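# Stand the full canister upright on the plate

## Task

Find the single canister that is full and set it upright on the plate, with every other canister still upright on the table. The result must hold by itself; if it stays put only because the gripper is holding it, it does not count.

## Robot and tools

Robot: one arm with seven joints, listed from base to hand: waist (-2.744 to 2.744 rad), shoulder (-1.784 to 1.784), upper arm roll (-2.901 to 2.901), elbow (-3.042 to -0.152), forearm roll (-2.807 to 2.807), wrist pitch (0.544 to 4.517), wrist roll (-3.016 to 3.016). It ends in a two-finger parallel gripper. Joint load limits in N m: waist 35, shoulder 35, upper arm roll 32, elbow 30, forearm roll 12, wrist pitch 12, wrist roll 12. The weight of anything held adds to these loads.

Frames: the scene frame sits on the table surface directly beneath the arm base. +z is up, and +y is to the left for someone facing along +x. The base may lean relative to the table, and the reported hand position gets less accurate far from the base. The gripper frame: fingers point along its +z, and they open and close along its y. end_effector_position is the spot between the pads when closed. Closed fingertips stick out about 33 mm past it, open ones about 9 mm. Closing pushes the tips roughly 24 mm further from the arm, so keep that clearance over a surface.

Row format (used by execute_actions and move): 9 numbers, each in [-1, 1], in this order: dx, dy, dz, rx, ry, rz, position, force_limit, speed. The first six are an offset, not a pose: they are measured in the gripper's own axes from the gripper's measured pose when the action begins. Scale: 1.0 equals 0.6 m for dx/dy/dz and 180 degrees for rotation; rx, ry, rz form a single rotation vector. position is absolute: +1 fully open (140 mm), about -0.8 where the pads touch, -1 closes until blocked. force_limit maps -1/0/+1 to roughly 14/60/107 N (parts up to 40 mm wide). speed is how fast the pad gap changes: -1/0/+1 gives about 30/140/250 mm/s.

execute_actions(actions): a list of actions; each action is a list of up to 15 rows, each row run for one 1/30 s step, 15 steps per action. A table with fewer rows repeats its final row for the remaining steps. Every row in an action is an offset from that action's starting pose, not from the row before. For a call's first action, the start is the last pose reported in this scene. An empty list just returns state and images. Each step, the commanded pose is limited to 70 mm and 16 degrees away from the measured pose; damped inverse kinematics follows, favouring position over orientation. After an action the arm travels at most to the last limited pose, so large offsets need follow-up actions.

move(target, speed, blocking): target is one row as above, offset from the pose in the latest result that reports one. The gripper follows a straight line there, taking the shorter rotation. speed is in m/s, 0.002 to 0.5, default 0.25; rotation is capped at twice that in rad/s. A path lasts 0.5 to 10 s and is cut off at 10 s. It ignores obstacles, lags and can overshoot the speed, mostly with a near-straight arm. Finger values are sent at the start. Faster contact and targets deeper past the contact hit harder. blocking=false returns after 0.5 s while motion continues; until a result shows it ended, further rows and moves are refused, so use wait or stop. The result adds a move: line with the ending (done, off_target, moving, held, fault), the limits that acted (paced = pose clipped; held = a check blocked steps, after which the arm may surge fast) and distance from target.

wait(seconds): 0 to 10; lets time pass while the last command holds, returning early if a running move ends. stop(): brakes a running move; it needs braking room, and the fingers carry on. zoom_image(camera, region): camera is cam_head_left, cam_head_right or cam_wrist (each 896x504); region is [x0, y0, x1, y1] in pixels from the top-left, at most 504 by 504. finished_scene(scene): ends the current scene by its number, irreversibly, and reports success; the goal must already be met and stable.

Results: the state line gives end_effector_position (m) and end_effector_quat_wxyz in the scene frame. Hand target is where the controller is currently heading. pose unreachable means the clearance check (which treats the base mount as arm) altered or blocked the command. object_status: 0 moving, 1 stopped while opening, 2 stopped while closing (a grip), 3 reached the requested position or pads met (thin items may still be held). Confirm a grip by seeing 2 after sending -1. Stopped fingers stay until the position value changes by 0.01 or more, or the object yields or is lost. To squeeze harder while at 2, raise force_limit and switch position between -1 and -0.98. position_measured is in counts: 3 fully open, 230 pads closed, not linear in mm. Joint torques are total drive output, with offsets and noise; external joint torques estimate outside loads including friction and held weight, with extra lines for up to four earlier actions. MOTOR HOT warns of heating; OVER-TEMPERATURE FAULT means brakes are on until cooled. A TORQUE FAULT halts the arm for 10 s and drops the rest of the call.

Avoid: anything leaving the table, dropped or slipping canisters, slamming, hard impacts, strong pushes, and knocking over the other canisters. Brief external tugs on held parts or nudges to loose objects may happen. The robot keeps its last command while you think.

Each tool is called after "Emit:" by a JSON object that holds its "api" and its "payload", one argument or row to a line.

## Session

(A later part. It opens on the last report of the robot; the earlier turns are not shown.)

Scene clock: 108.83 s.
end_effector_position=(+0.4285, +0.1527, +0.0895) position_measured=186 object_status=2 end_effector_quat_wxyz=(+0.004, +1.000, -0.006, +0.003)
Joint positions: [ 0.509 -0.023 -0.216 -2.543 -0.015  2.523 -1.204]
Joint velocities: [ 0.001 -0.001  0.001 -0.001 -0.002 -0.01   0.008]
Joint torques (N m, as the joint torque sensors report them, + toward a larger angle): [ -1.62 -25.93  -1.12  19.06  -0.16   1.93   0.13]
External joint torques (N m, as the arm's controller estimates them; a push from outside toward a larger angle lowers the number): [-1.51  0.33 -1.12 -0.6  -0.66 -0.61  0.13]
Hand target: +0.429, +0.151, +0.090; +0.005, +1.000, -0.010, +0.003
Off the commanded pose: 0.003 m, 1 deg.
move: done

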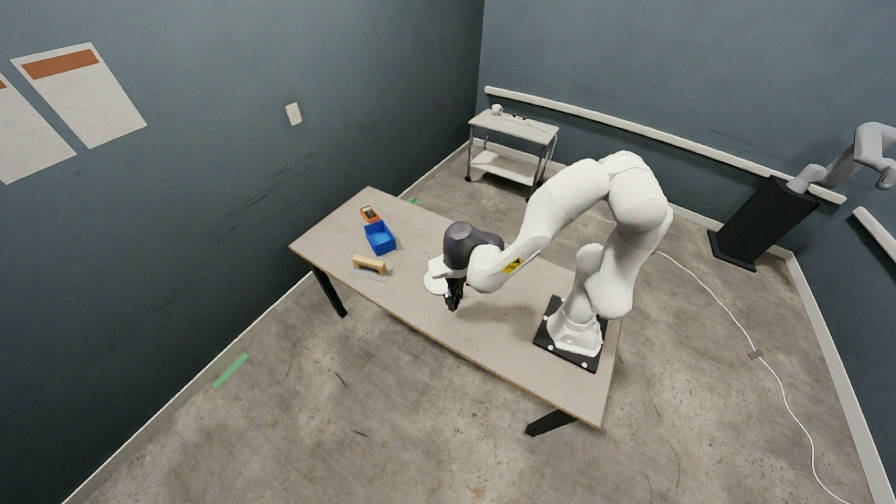

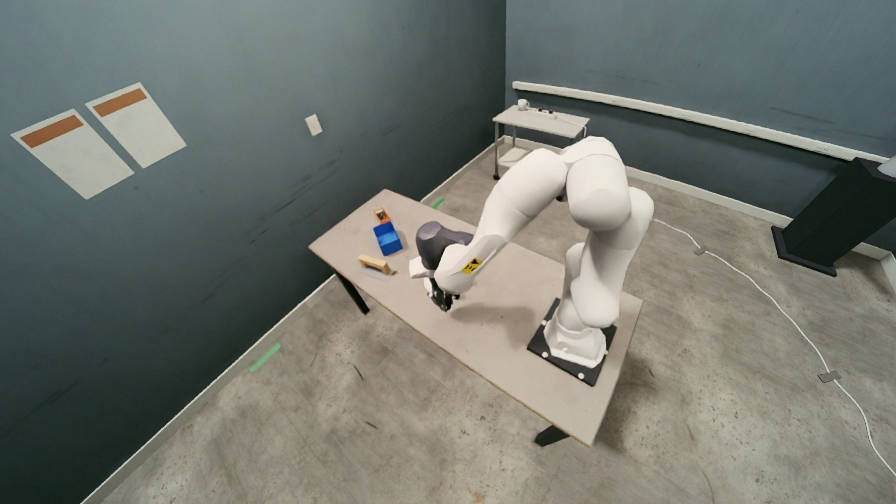

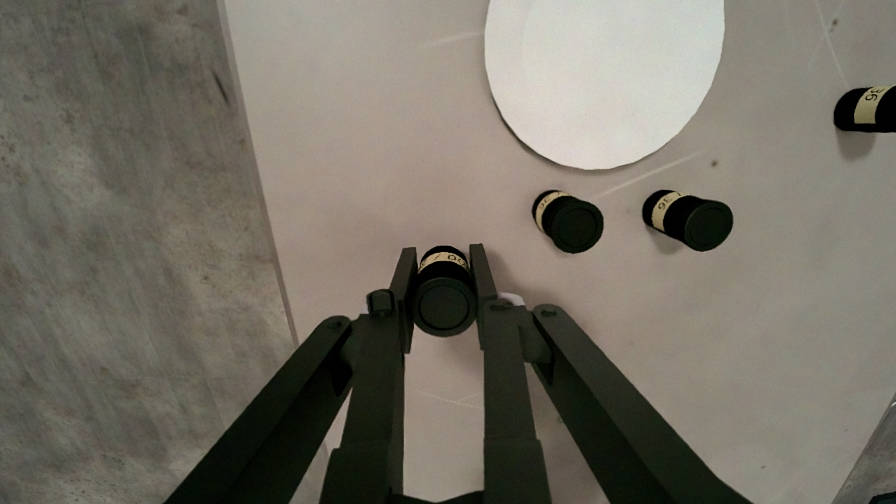

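Emit:
{"api": "move", "payload": {
  "target": [0, 0, 0.081, 0, 0, 0, -1, 0, 0],
  "speed": 0.08
}}

Emit:
{"api": "execute_actions", "payload": {
  "actions": [
    [[0, 0, 0, 0, 0, 0, 0.1, 0, 0]]
  ]
}}

Emit:
{"api": "move", "payload": {
  "target": [0, 0, -0.1, 0, 0, 0, 0.1, 0, 0],
  "speed": 0.15
}}

Emit:
{"api": "move", "payload": {
  "target": [0.04, 0.125, 0, 0, 0, 0, 0.1, 0, 0],
  "speed": 0.15
}}

Scene clock: 121.63 s.
end_effector_position=(+0.4297, +0.1505, +0.0412) position_measured=186 object_status=2 end_effector_quat_wxyz=(+0.006, +1.000, -0.010, +0.003)
Joint positions: [ 0.509  0.104 -0.212 -2.552  0.032  2.656 -1.232]
Joint velocities: [-0.     0.001  0.001 -0.     0.004  0.01  -0.015]
Joint torques (N m, as the joint torque sensors report them, + toward a larger angle): [ -0.68 -26.05   0.28  16.01   1.08   2.68  -0.22]
External joint torques (N m, as the arm's controller estimates them; a push from outside toward a larger angle lowers the number): [-0.57  2.48  0.88 -1.63  0.67  0.15 -0.22]
Hand target: +0.430, +0.151, +0.040; +0.005, +1.000, -0.007, +0.004
Off the commanded pose: 0.002 m, 0 deg.
move: done

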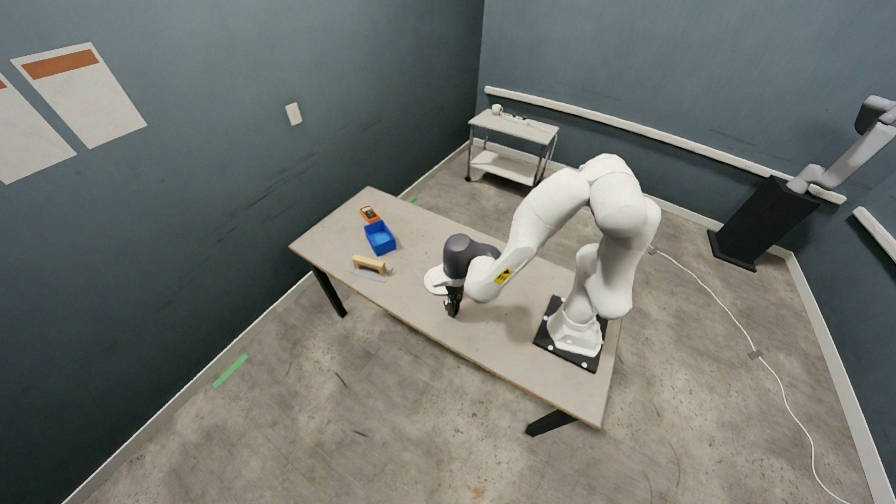

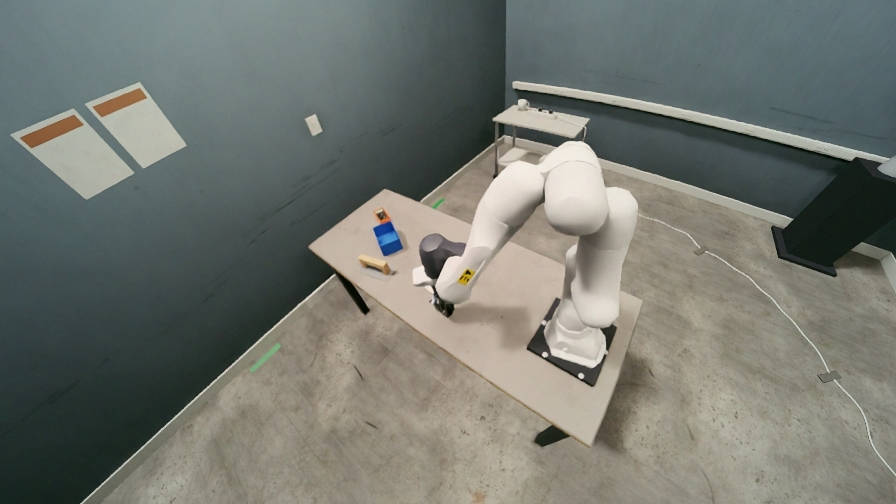

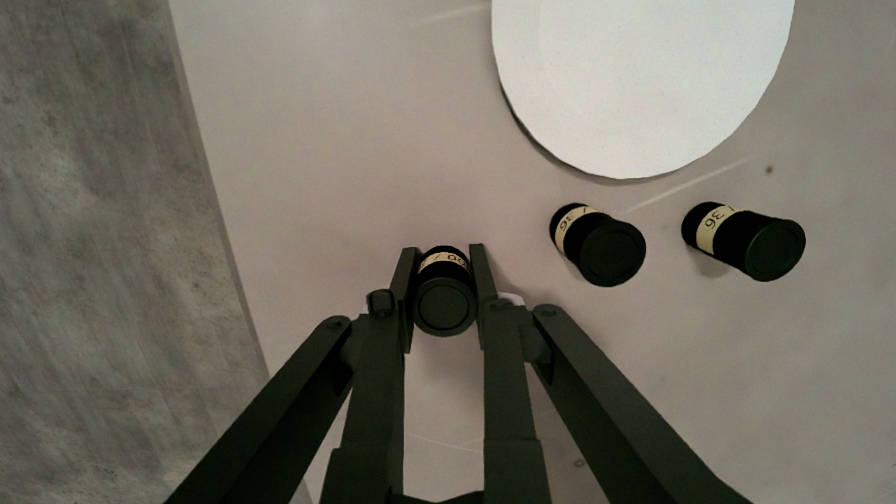

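Scene clock: 122.13 s.
end_effector_position=(+0.4297, +0.1505, +0.0412) position_measured=117 object_status=0 end_effector_quat_wxyz=(+0.006, +1.000, -0.010, +0.003)
Joint positions: [ 0.509  0.104 -0.212 -2.552  0.032  2.656 -1.232]
Joint velocities: [ 0.001 -0.    -0.001  0.001  0.     0.     0.001]
Joint torques (N m, as the joint torque sensors report them, + toward a larger angle): [ -0.64 -27.32  -0.94  16.25   0.46   2.34   0.03]
External joint torques (N m, as the arm's controller estimates them; a push from outside toward a larger angle lowers the number): [-0.4   1.24 -0.21 -1.44  0.04 -0.21  0.03]
Hand target: +0.430, +0.150, +0.041; +0.006, +1.000, -0.010, +0.003
Off the commanded pose: 0.000 m, 0 deg.

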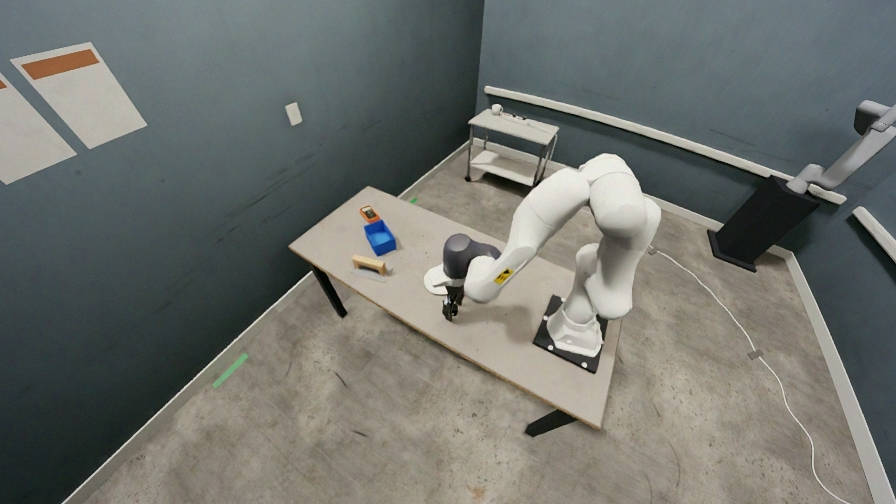

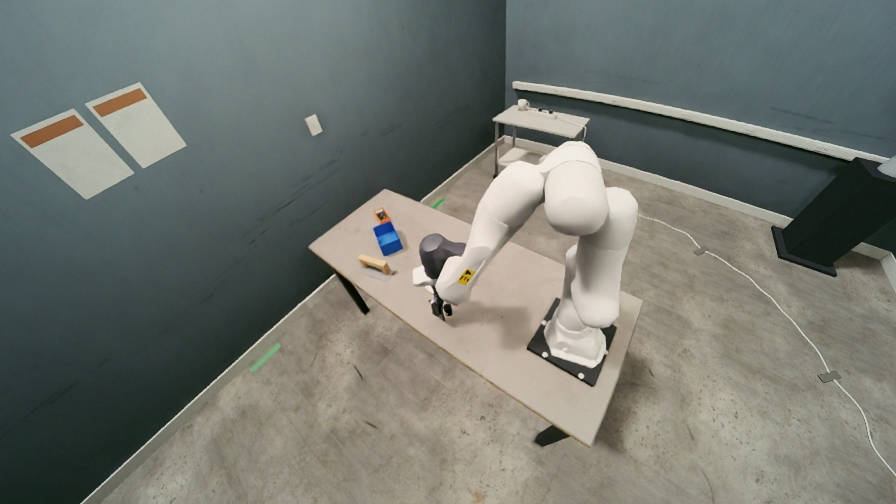

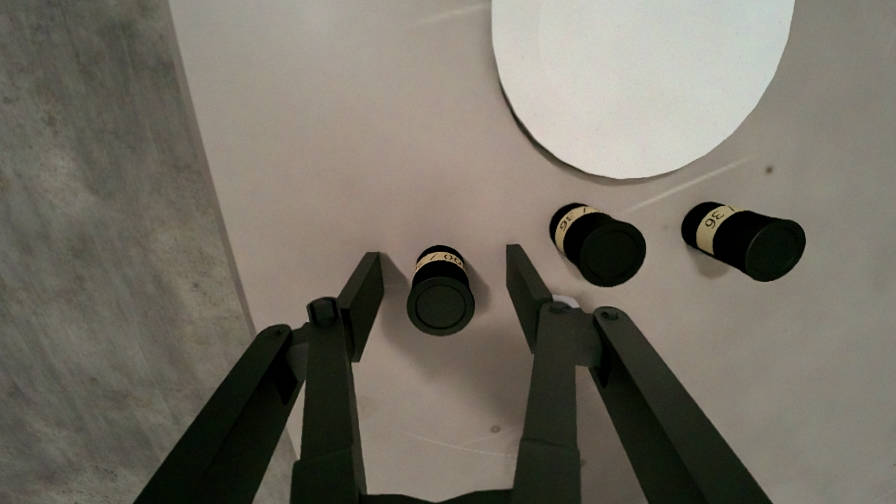

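Scene clock: 123.20 s.
end_effector_position=(+0.4282, +0.1537, +0.1011) position_measured=117 object_status=3 end_effector_quat_wxyz=(+0.004, +1.000, -0.006, +0.003)
Joint positions: [ 0.509 -0.05  -0.215 -2.536 -0.022  2.49  -1.198]
Joint velocities: [ 0.    -0.001 -0.    -0.     0.001 -0.011  0.009]
Joint torques (N m, as the joint torque sensors report them, + toward a larger angle): [ -1.32 -25.31  -0.74  19.49   0.     1.89   0.16]
External joint torques (N m, as the arm's controller estimates them; a push from outside toward a larger angle lowers the number): [-1.18  0.49 -0.83 -0.58 -0.53 -0.65  0.16]
Hand target: +0.428, +0.152, +0.102; +0.004, +1.000, -0.009, +0.002
Off the commanded pose: 0.003 m, 1 deg.
move: done

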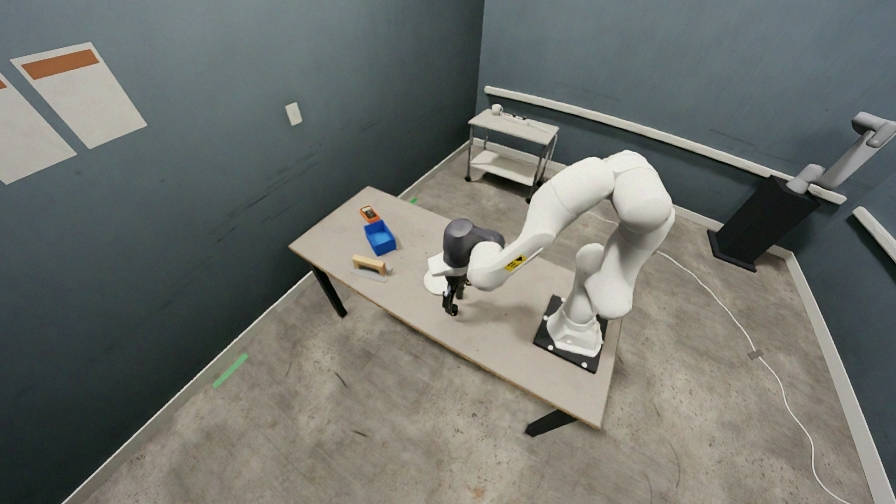

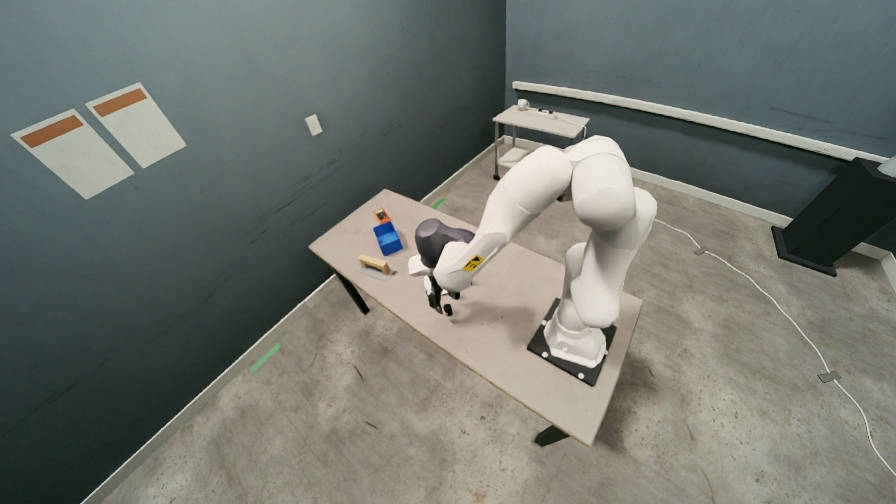

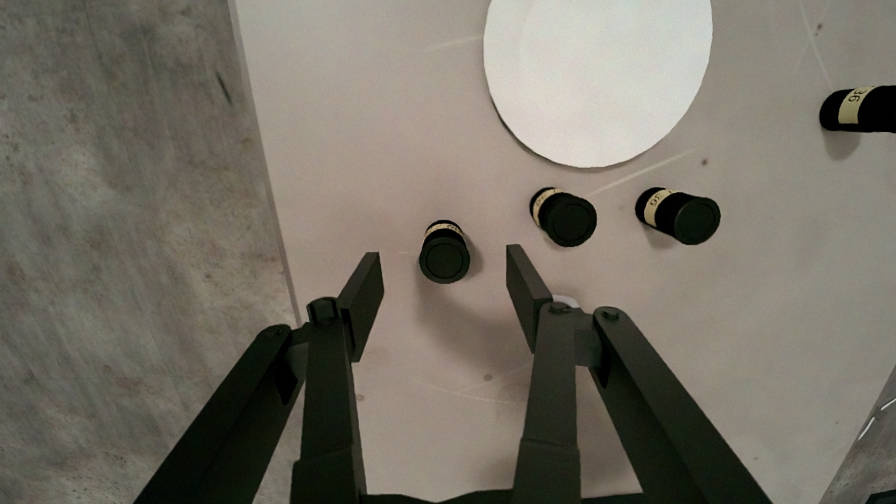

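Scene clock: 124.47 s.
end_effector_position=(+0.4517, +0.0791, +0.1026) position_measured=117 object_status=3 end_effector_quat_wxyz=(+0.004, +1.000, -0.010, +0.004)
Joint positions: [ 0.436 -0.046 -0.312 -2.528 -0.03   2.49  -1.355]
Joint velocities: [ 0.    -0.     0.     0.002  0.002  0.    -0.032]
Joint torques (N m, as the joint torque sensors report them, + toward a larger angle): [ -1.04 -22.99  -1.35  19.85   1.12   2.02  -0.21]
External joint torques (N m, as the arm's controller estimates them; a push from outside toward a larger angle lowers the number): [-0.9   2.36 -1.55 -0.31  0.59 -0.54 -0.21]
Hand target: +0.452, +0.078, +0.103; +0.004, +1.000, -0.006, +0.004
Off the commanded pose: 0.001 m, 0 deg.
move: done

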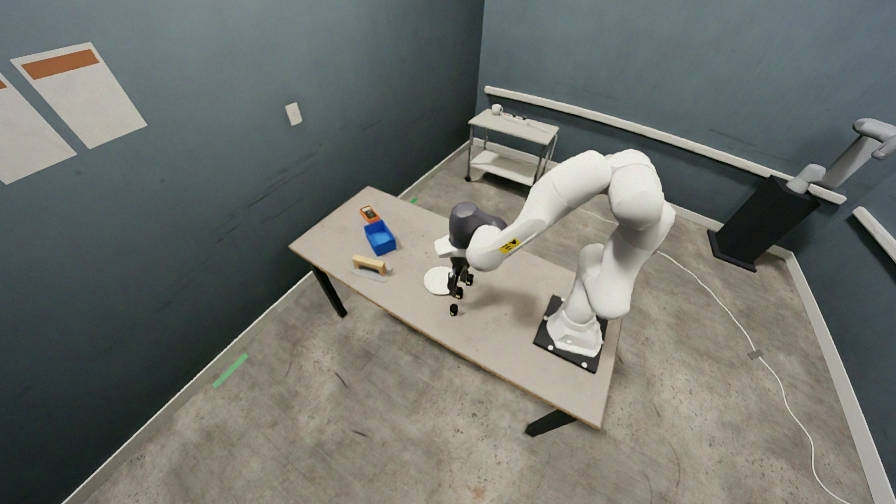

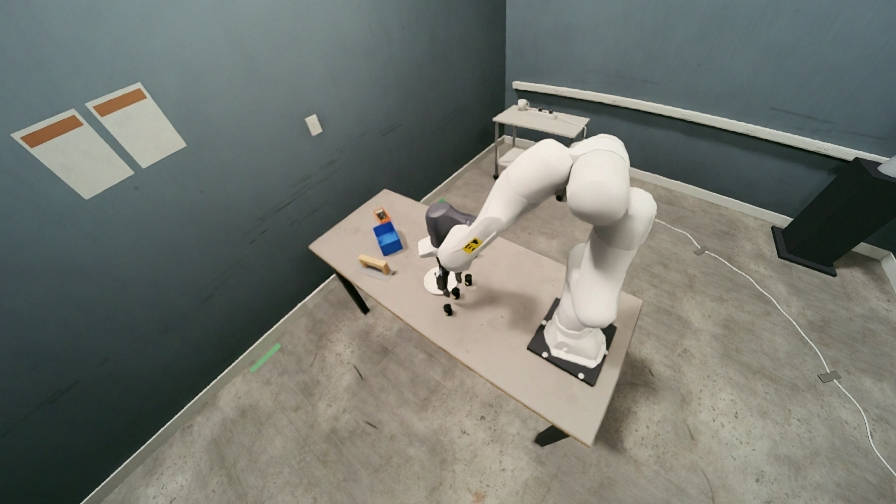

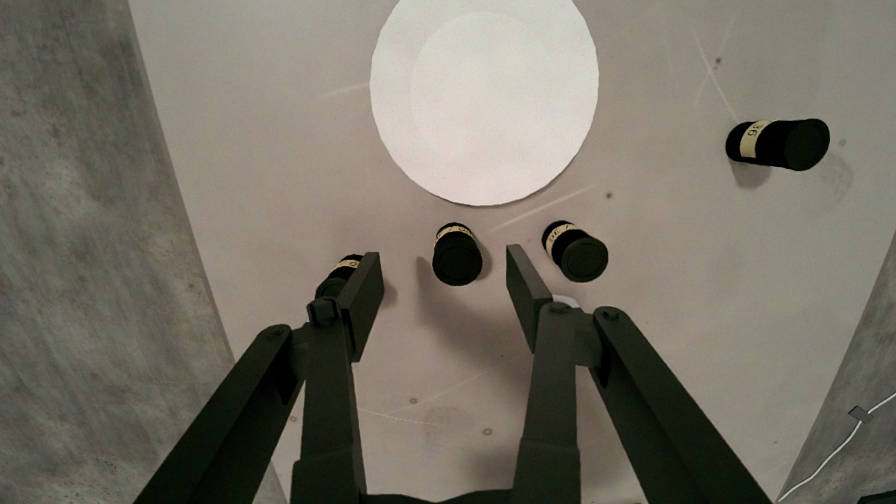

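Emit:
{"api": "move", "payload": {
  "target": [-0.002, 0.009, 0.1043, 0, 0, 0, 0.1, 0, 0],
  "speed": 0.1
}}

Emit:
{"api": "execute_actions", "payload": {
  "actions": [
    [[0, 0, 0, 0, 0, 0, -1, 0, 0]],
    [[0, 0, 0, 0, 0, 0, -1, 0, 0]]
  ]
}}

Emit:
{"api": "move", "payload": {
  "target": [0, 0, -0.083, 0, 0, 0, -1, 0, 0],
  "speed": 0.08
}}

Scene clock: 134.40 s.
end_effector_position=(+0.4516, +0.0721, +0.0402) position_measured=117 object_status=3 end_effector_quat_wxyz=(+0.006, +1.000, -0.013, +0.004)
Joint positions: [ 0.433  0.114 -0.31  -2.55   0.059  2.663 -1.423]
Joint velocities: [ 0.001  0.001 -0.    -0.     0.005  0.01  -0.02 ]
Joint torques (N m, as the joint torque sensors report them, + toward a larger angle): [ -1.49 -25.71  -0.54  15.84   1.05   2.74  -0.19]
External joint torques (N m, as the arm's controller estimates them; a push from outside toward a larger angle lowers the number): [-1.39  2.39  0.4  -1.74  0.64  0.21 -0.19]
Hand target: +0.452, +0.072, +0.040; +0.005, +1.000, -0.010, +0.005
Off the commanded pose: 0.001 m, 0 deg.
move: done

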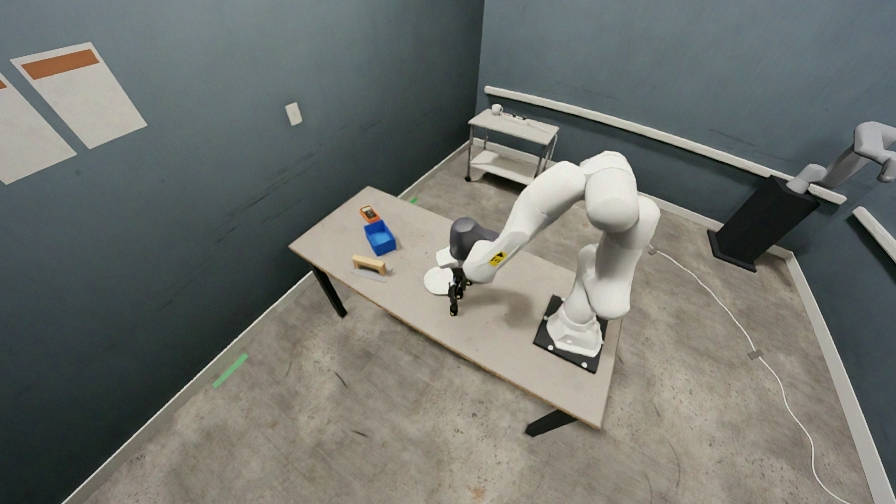

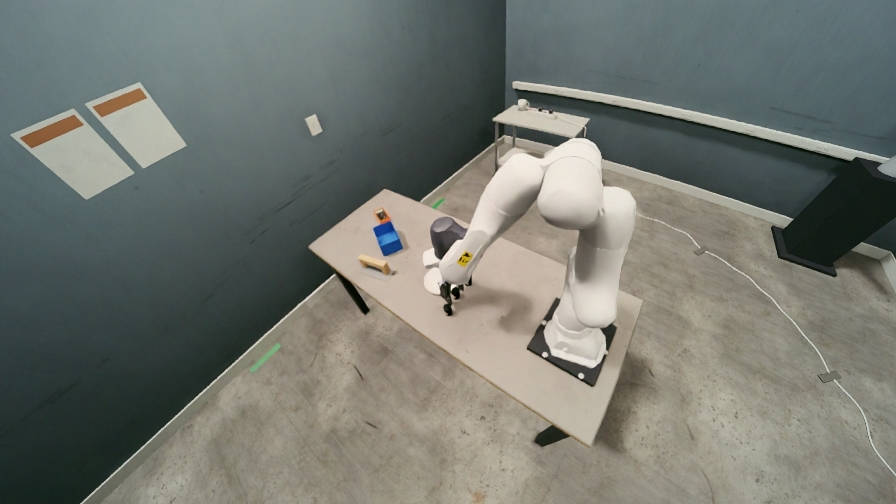

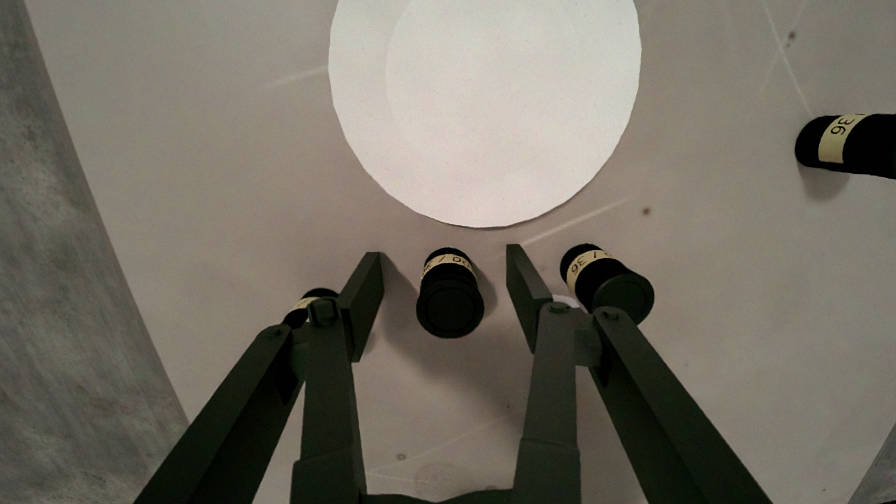

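Scene clock: 135.40 s.
end_effector_position=(+0.4518, +0.0722, +0.0405) position_measured=186 object_status=2 end_effector_quat_wxyz=(+0.006, +1.000, -0.013, +0.005)
Joint positions: [ 0.433  0.114 -0.31  -2.55   0.059  2.663 -1.423]
Joint velocities: [-0.001 -0.002  0.001 -0.001 -0.001 -0.    -0.001]
Joint torques (N m, as the joint torque sensors report them, + toward a larger angle): [ -0.78 -26.97  -0.99  16.44   0.46   2.33   0.01]
External joint torques (N m, as the arm's controller estimates them; a push from outside toward a larger angle lowers the number): [-0.63  1.27 -0.01 -1.22  0.04 -0.22  0.01]
External joint torques at the end of the 1st action: [-0.31  1.48 -0.21 -1.55  0.04 -0.2   0.02]
Hand target: +0.452, +0.072, +0.040; +0.006, +1.000, -0.013, +0.005
Off the commanded pose: 0.000 m, 0 deg.

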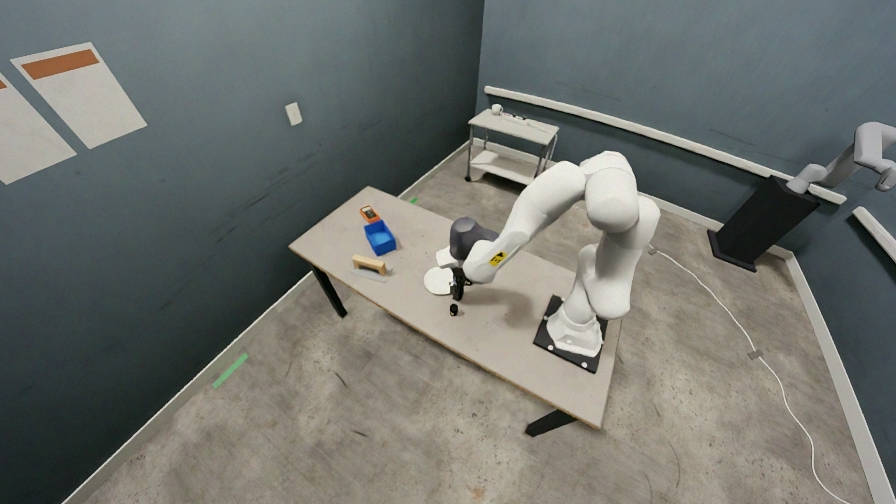

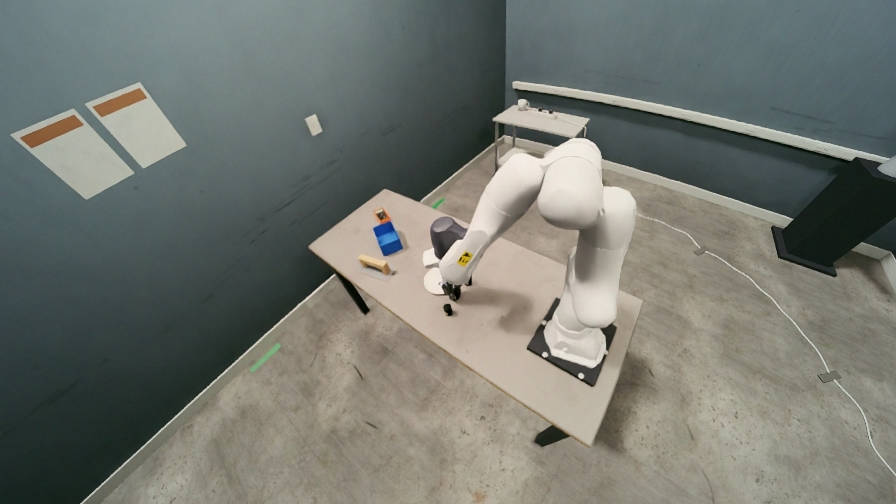

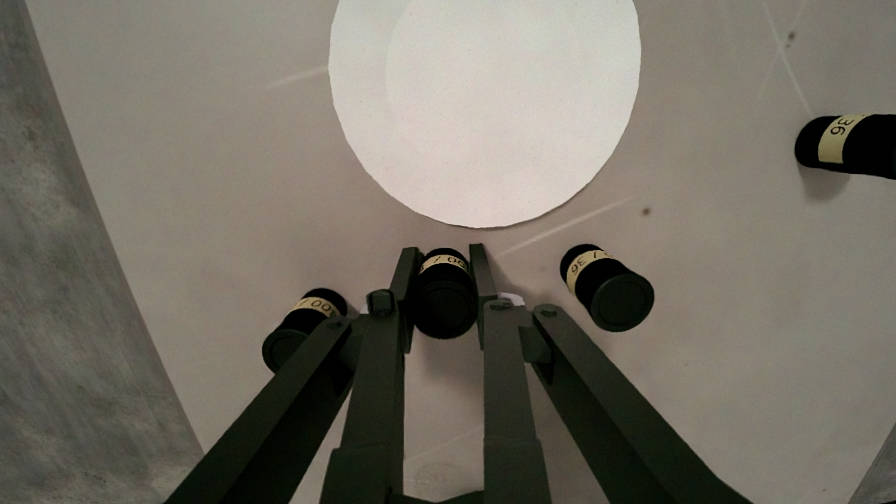

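Scene clock: 136.57 s.
end_effector_position=(+0.4503, +0.0753, +0.0897) position_measured=186 object_status=2 end_effector_quat_wxyz=(+0.004, +1.000, -0.009, +0.004)
Joint positions: [ 0.433 -0.02  -0.316 -2.541 -0.018  2.528 -1.373]
Joint velocities: [ 0.    -0.     0.002  0.    -0.001 -0.011  0.011]
Joint torques (N m, as the joint torque sensors report them, + toward a larger angle): [ -1.44 -25.47  -1.29  19.33   0.04   1.96   0.14]
External joint torques (N m, as the arm's controller estimates them; a push from outside toward a larger angle lowers the number): [-1.27  0.2  -1.27 -0.3  -0.48 -0.59  0.14]
Hand target: +0.451, +0.073, +0.091; +0.005, +1.000, -0.013, +0.004
Off the commanded pose: 0.003 m, 1 deg.
move: done

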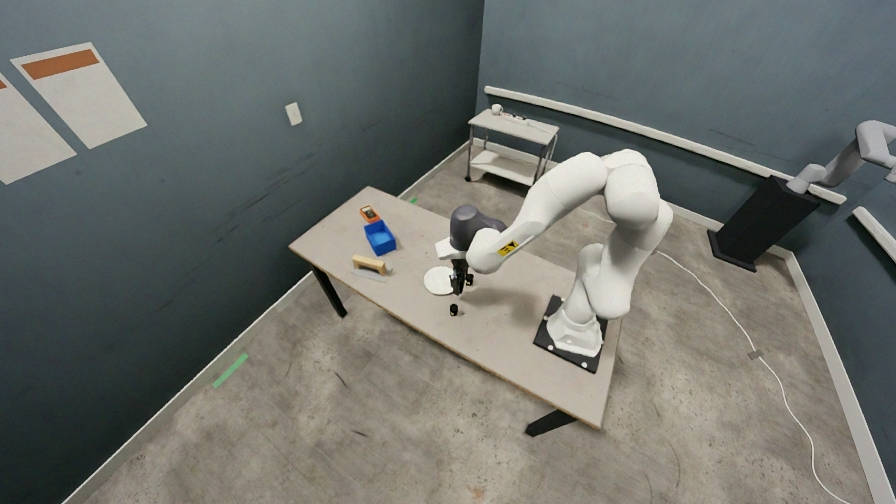

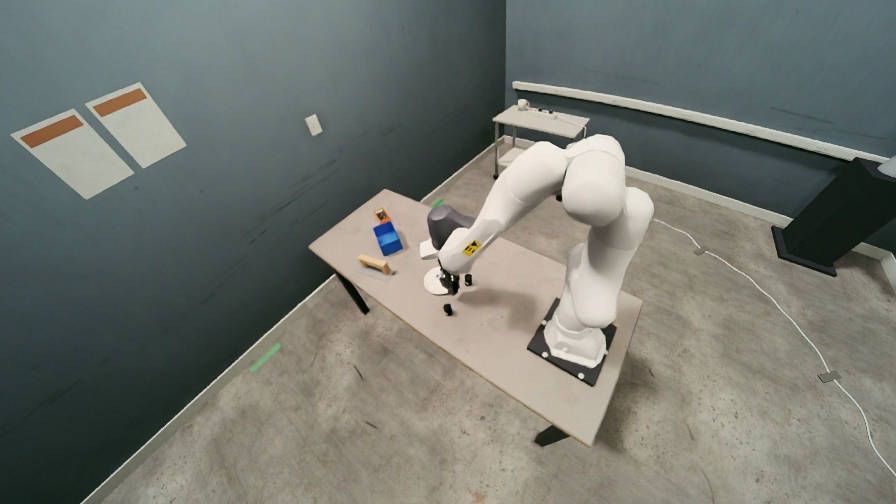

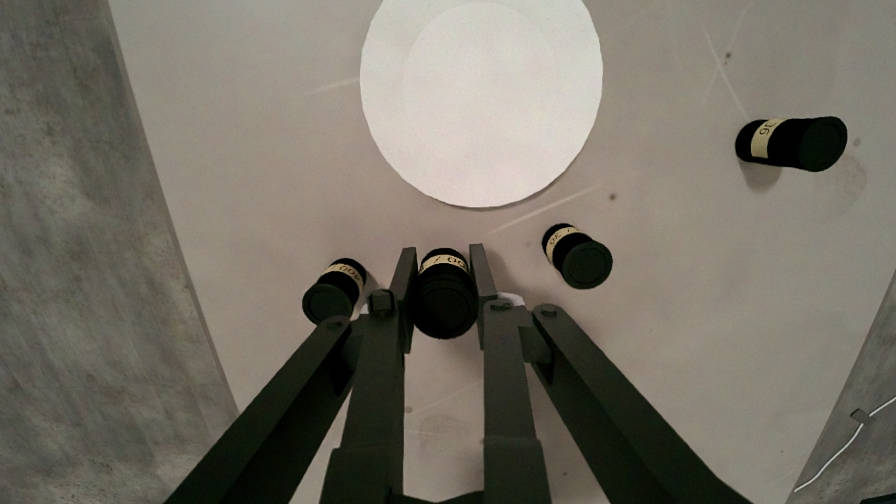

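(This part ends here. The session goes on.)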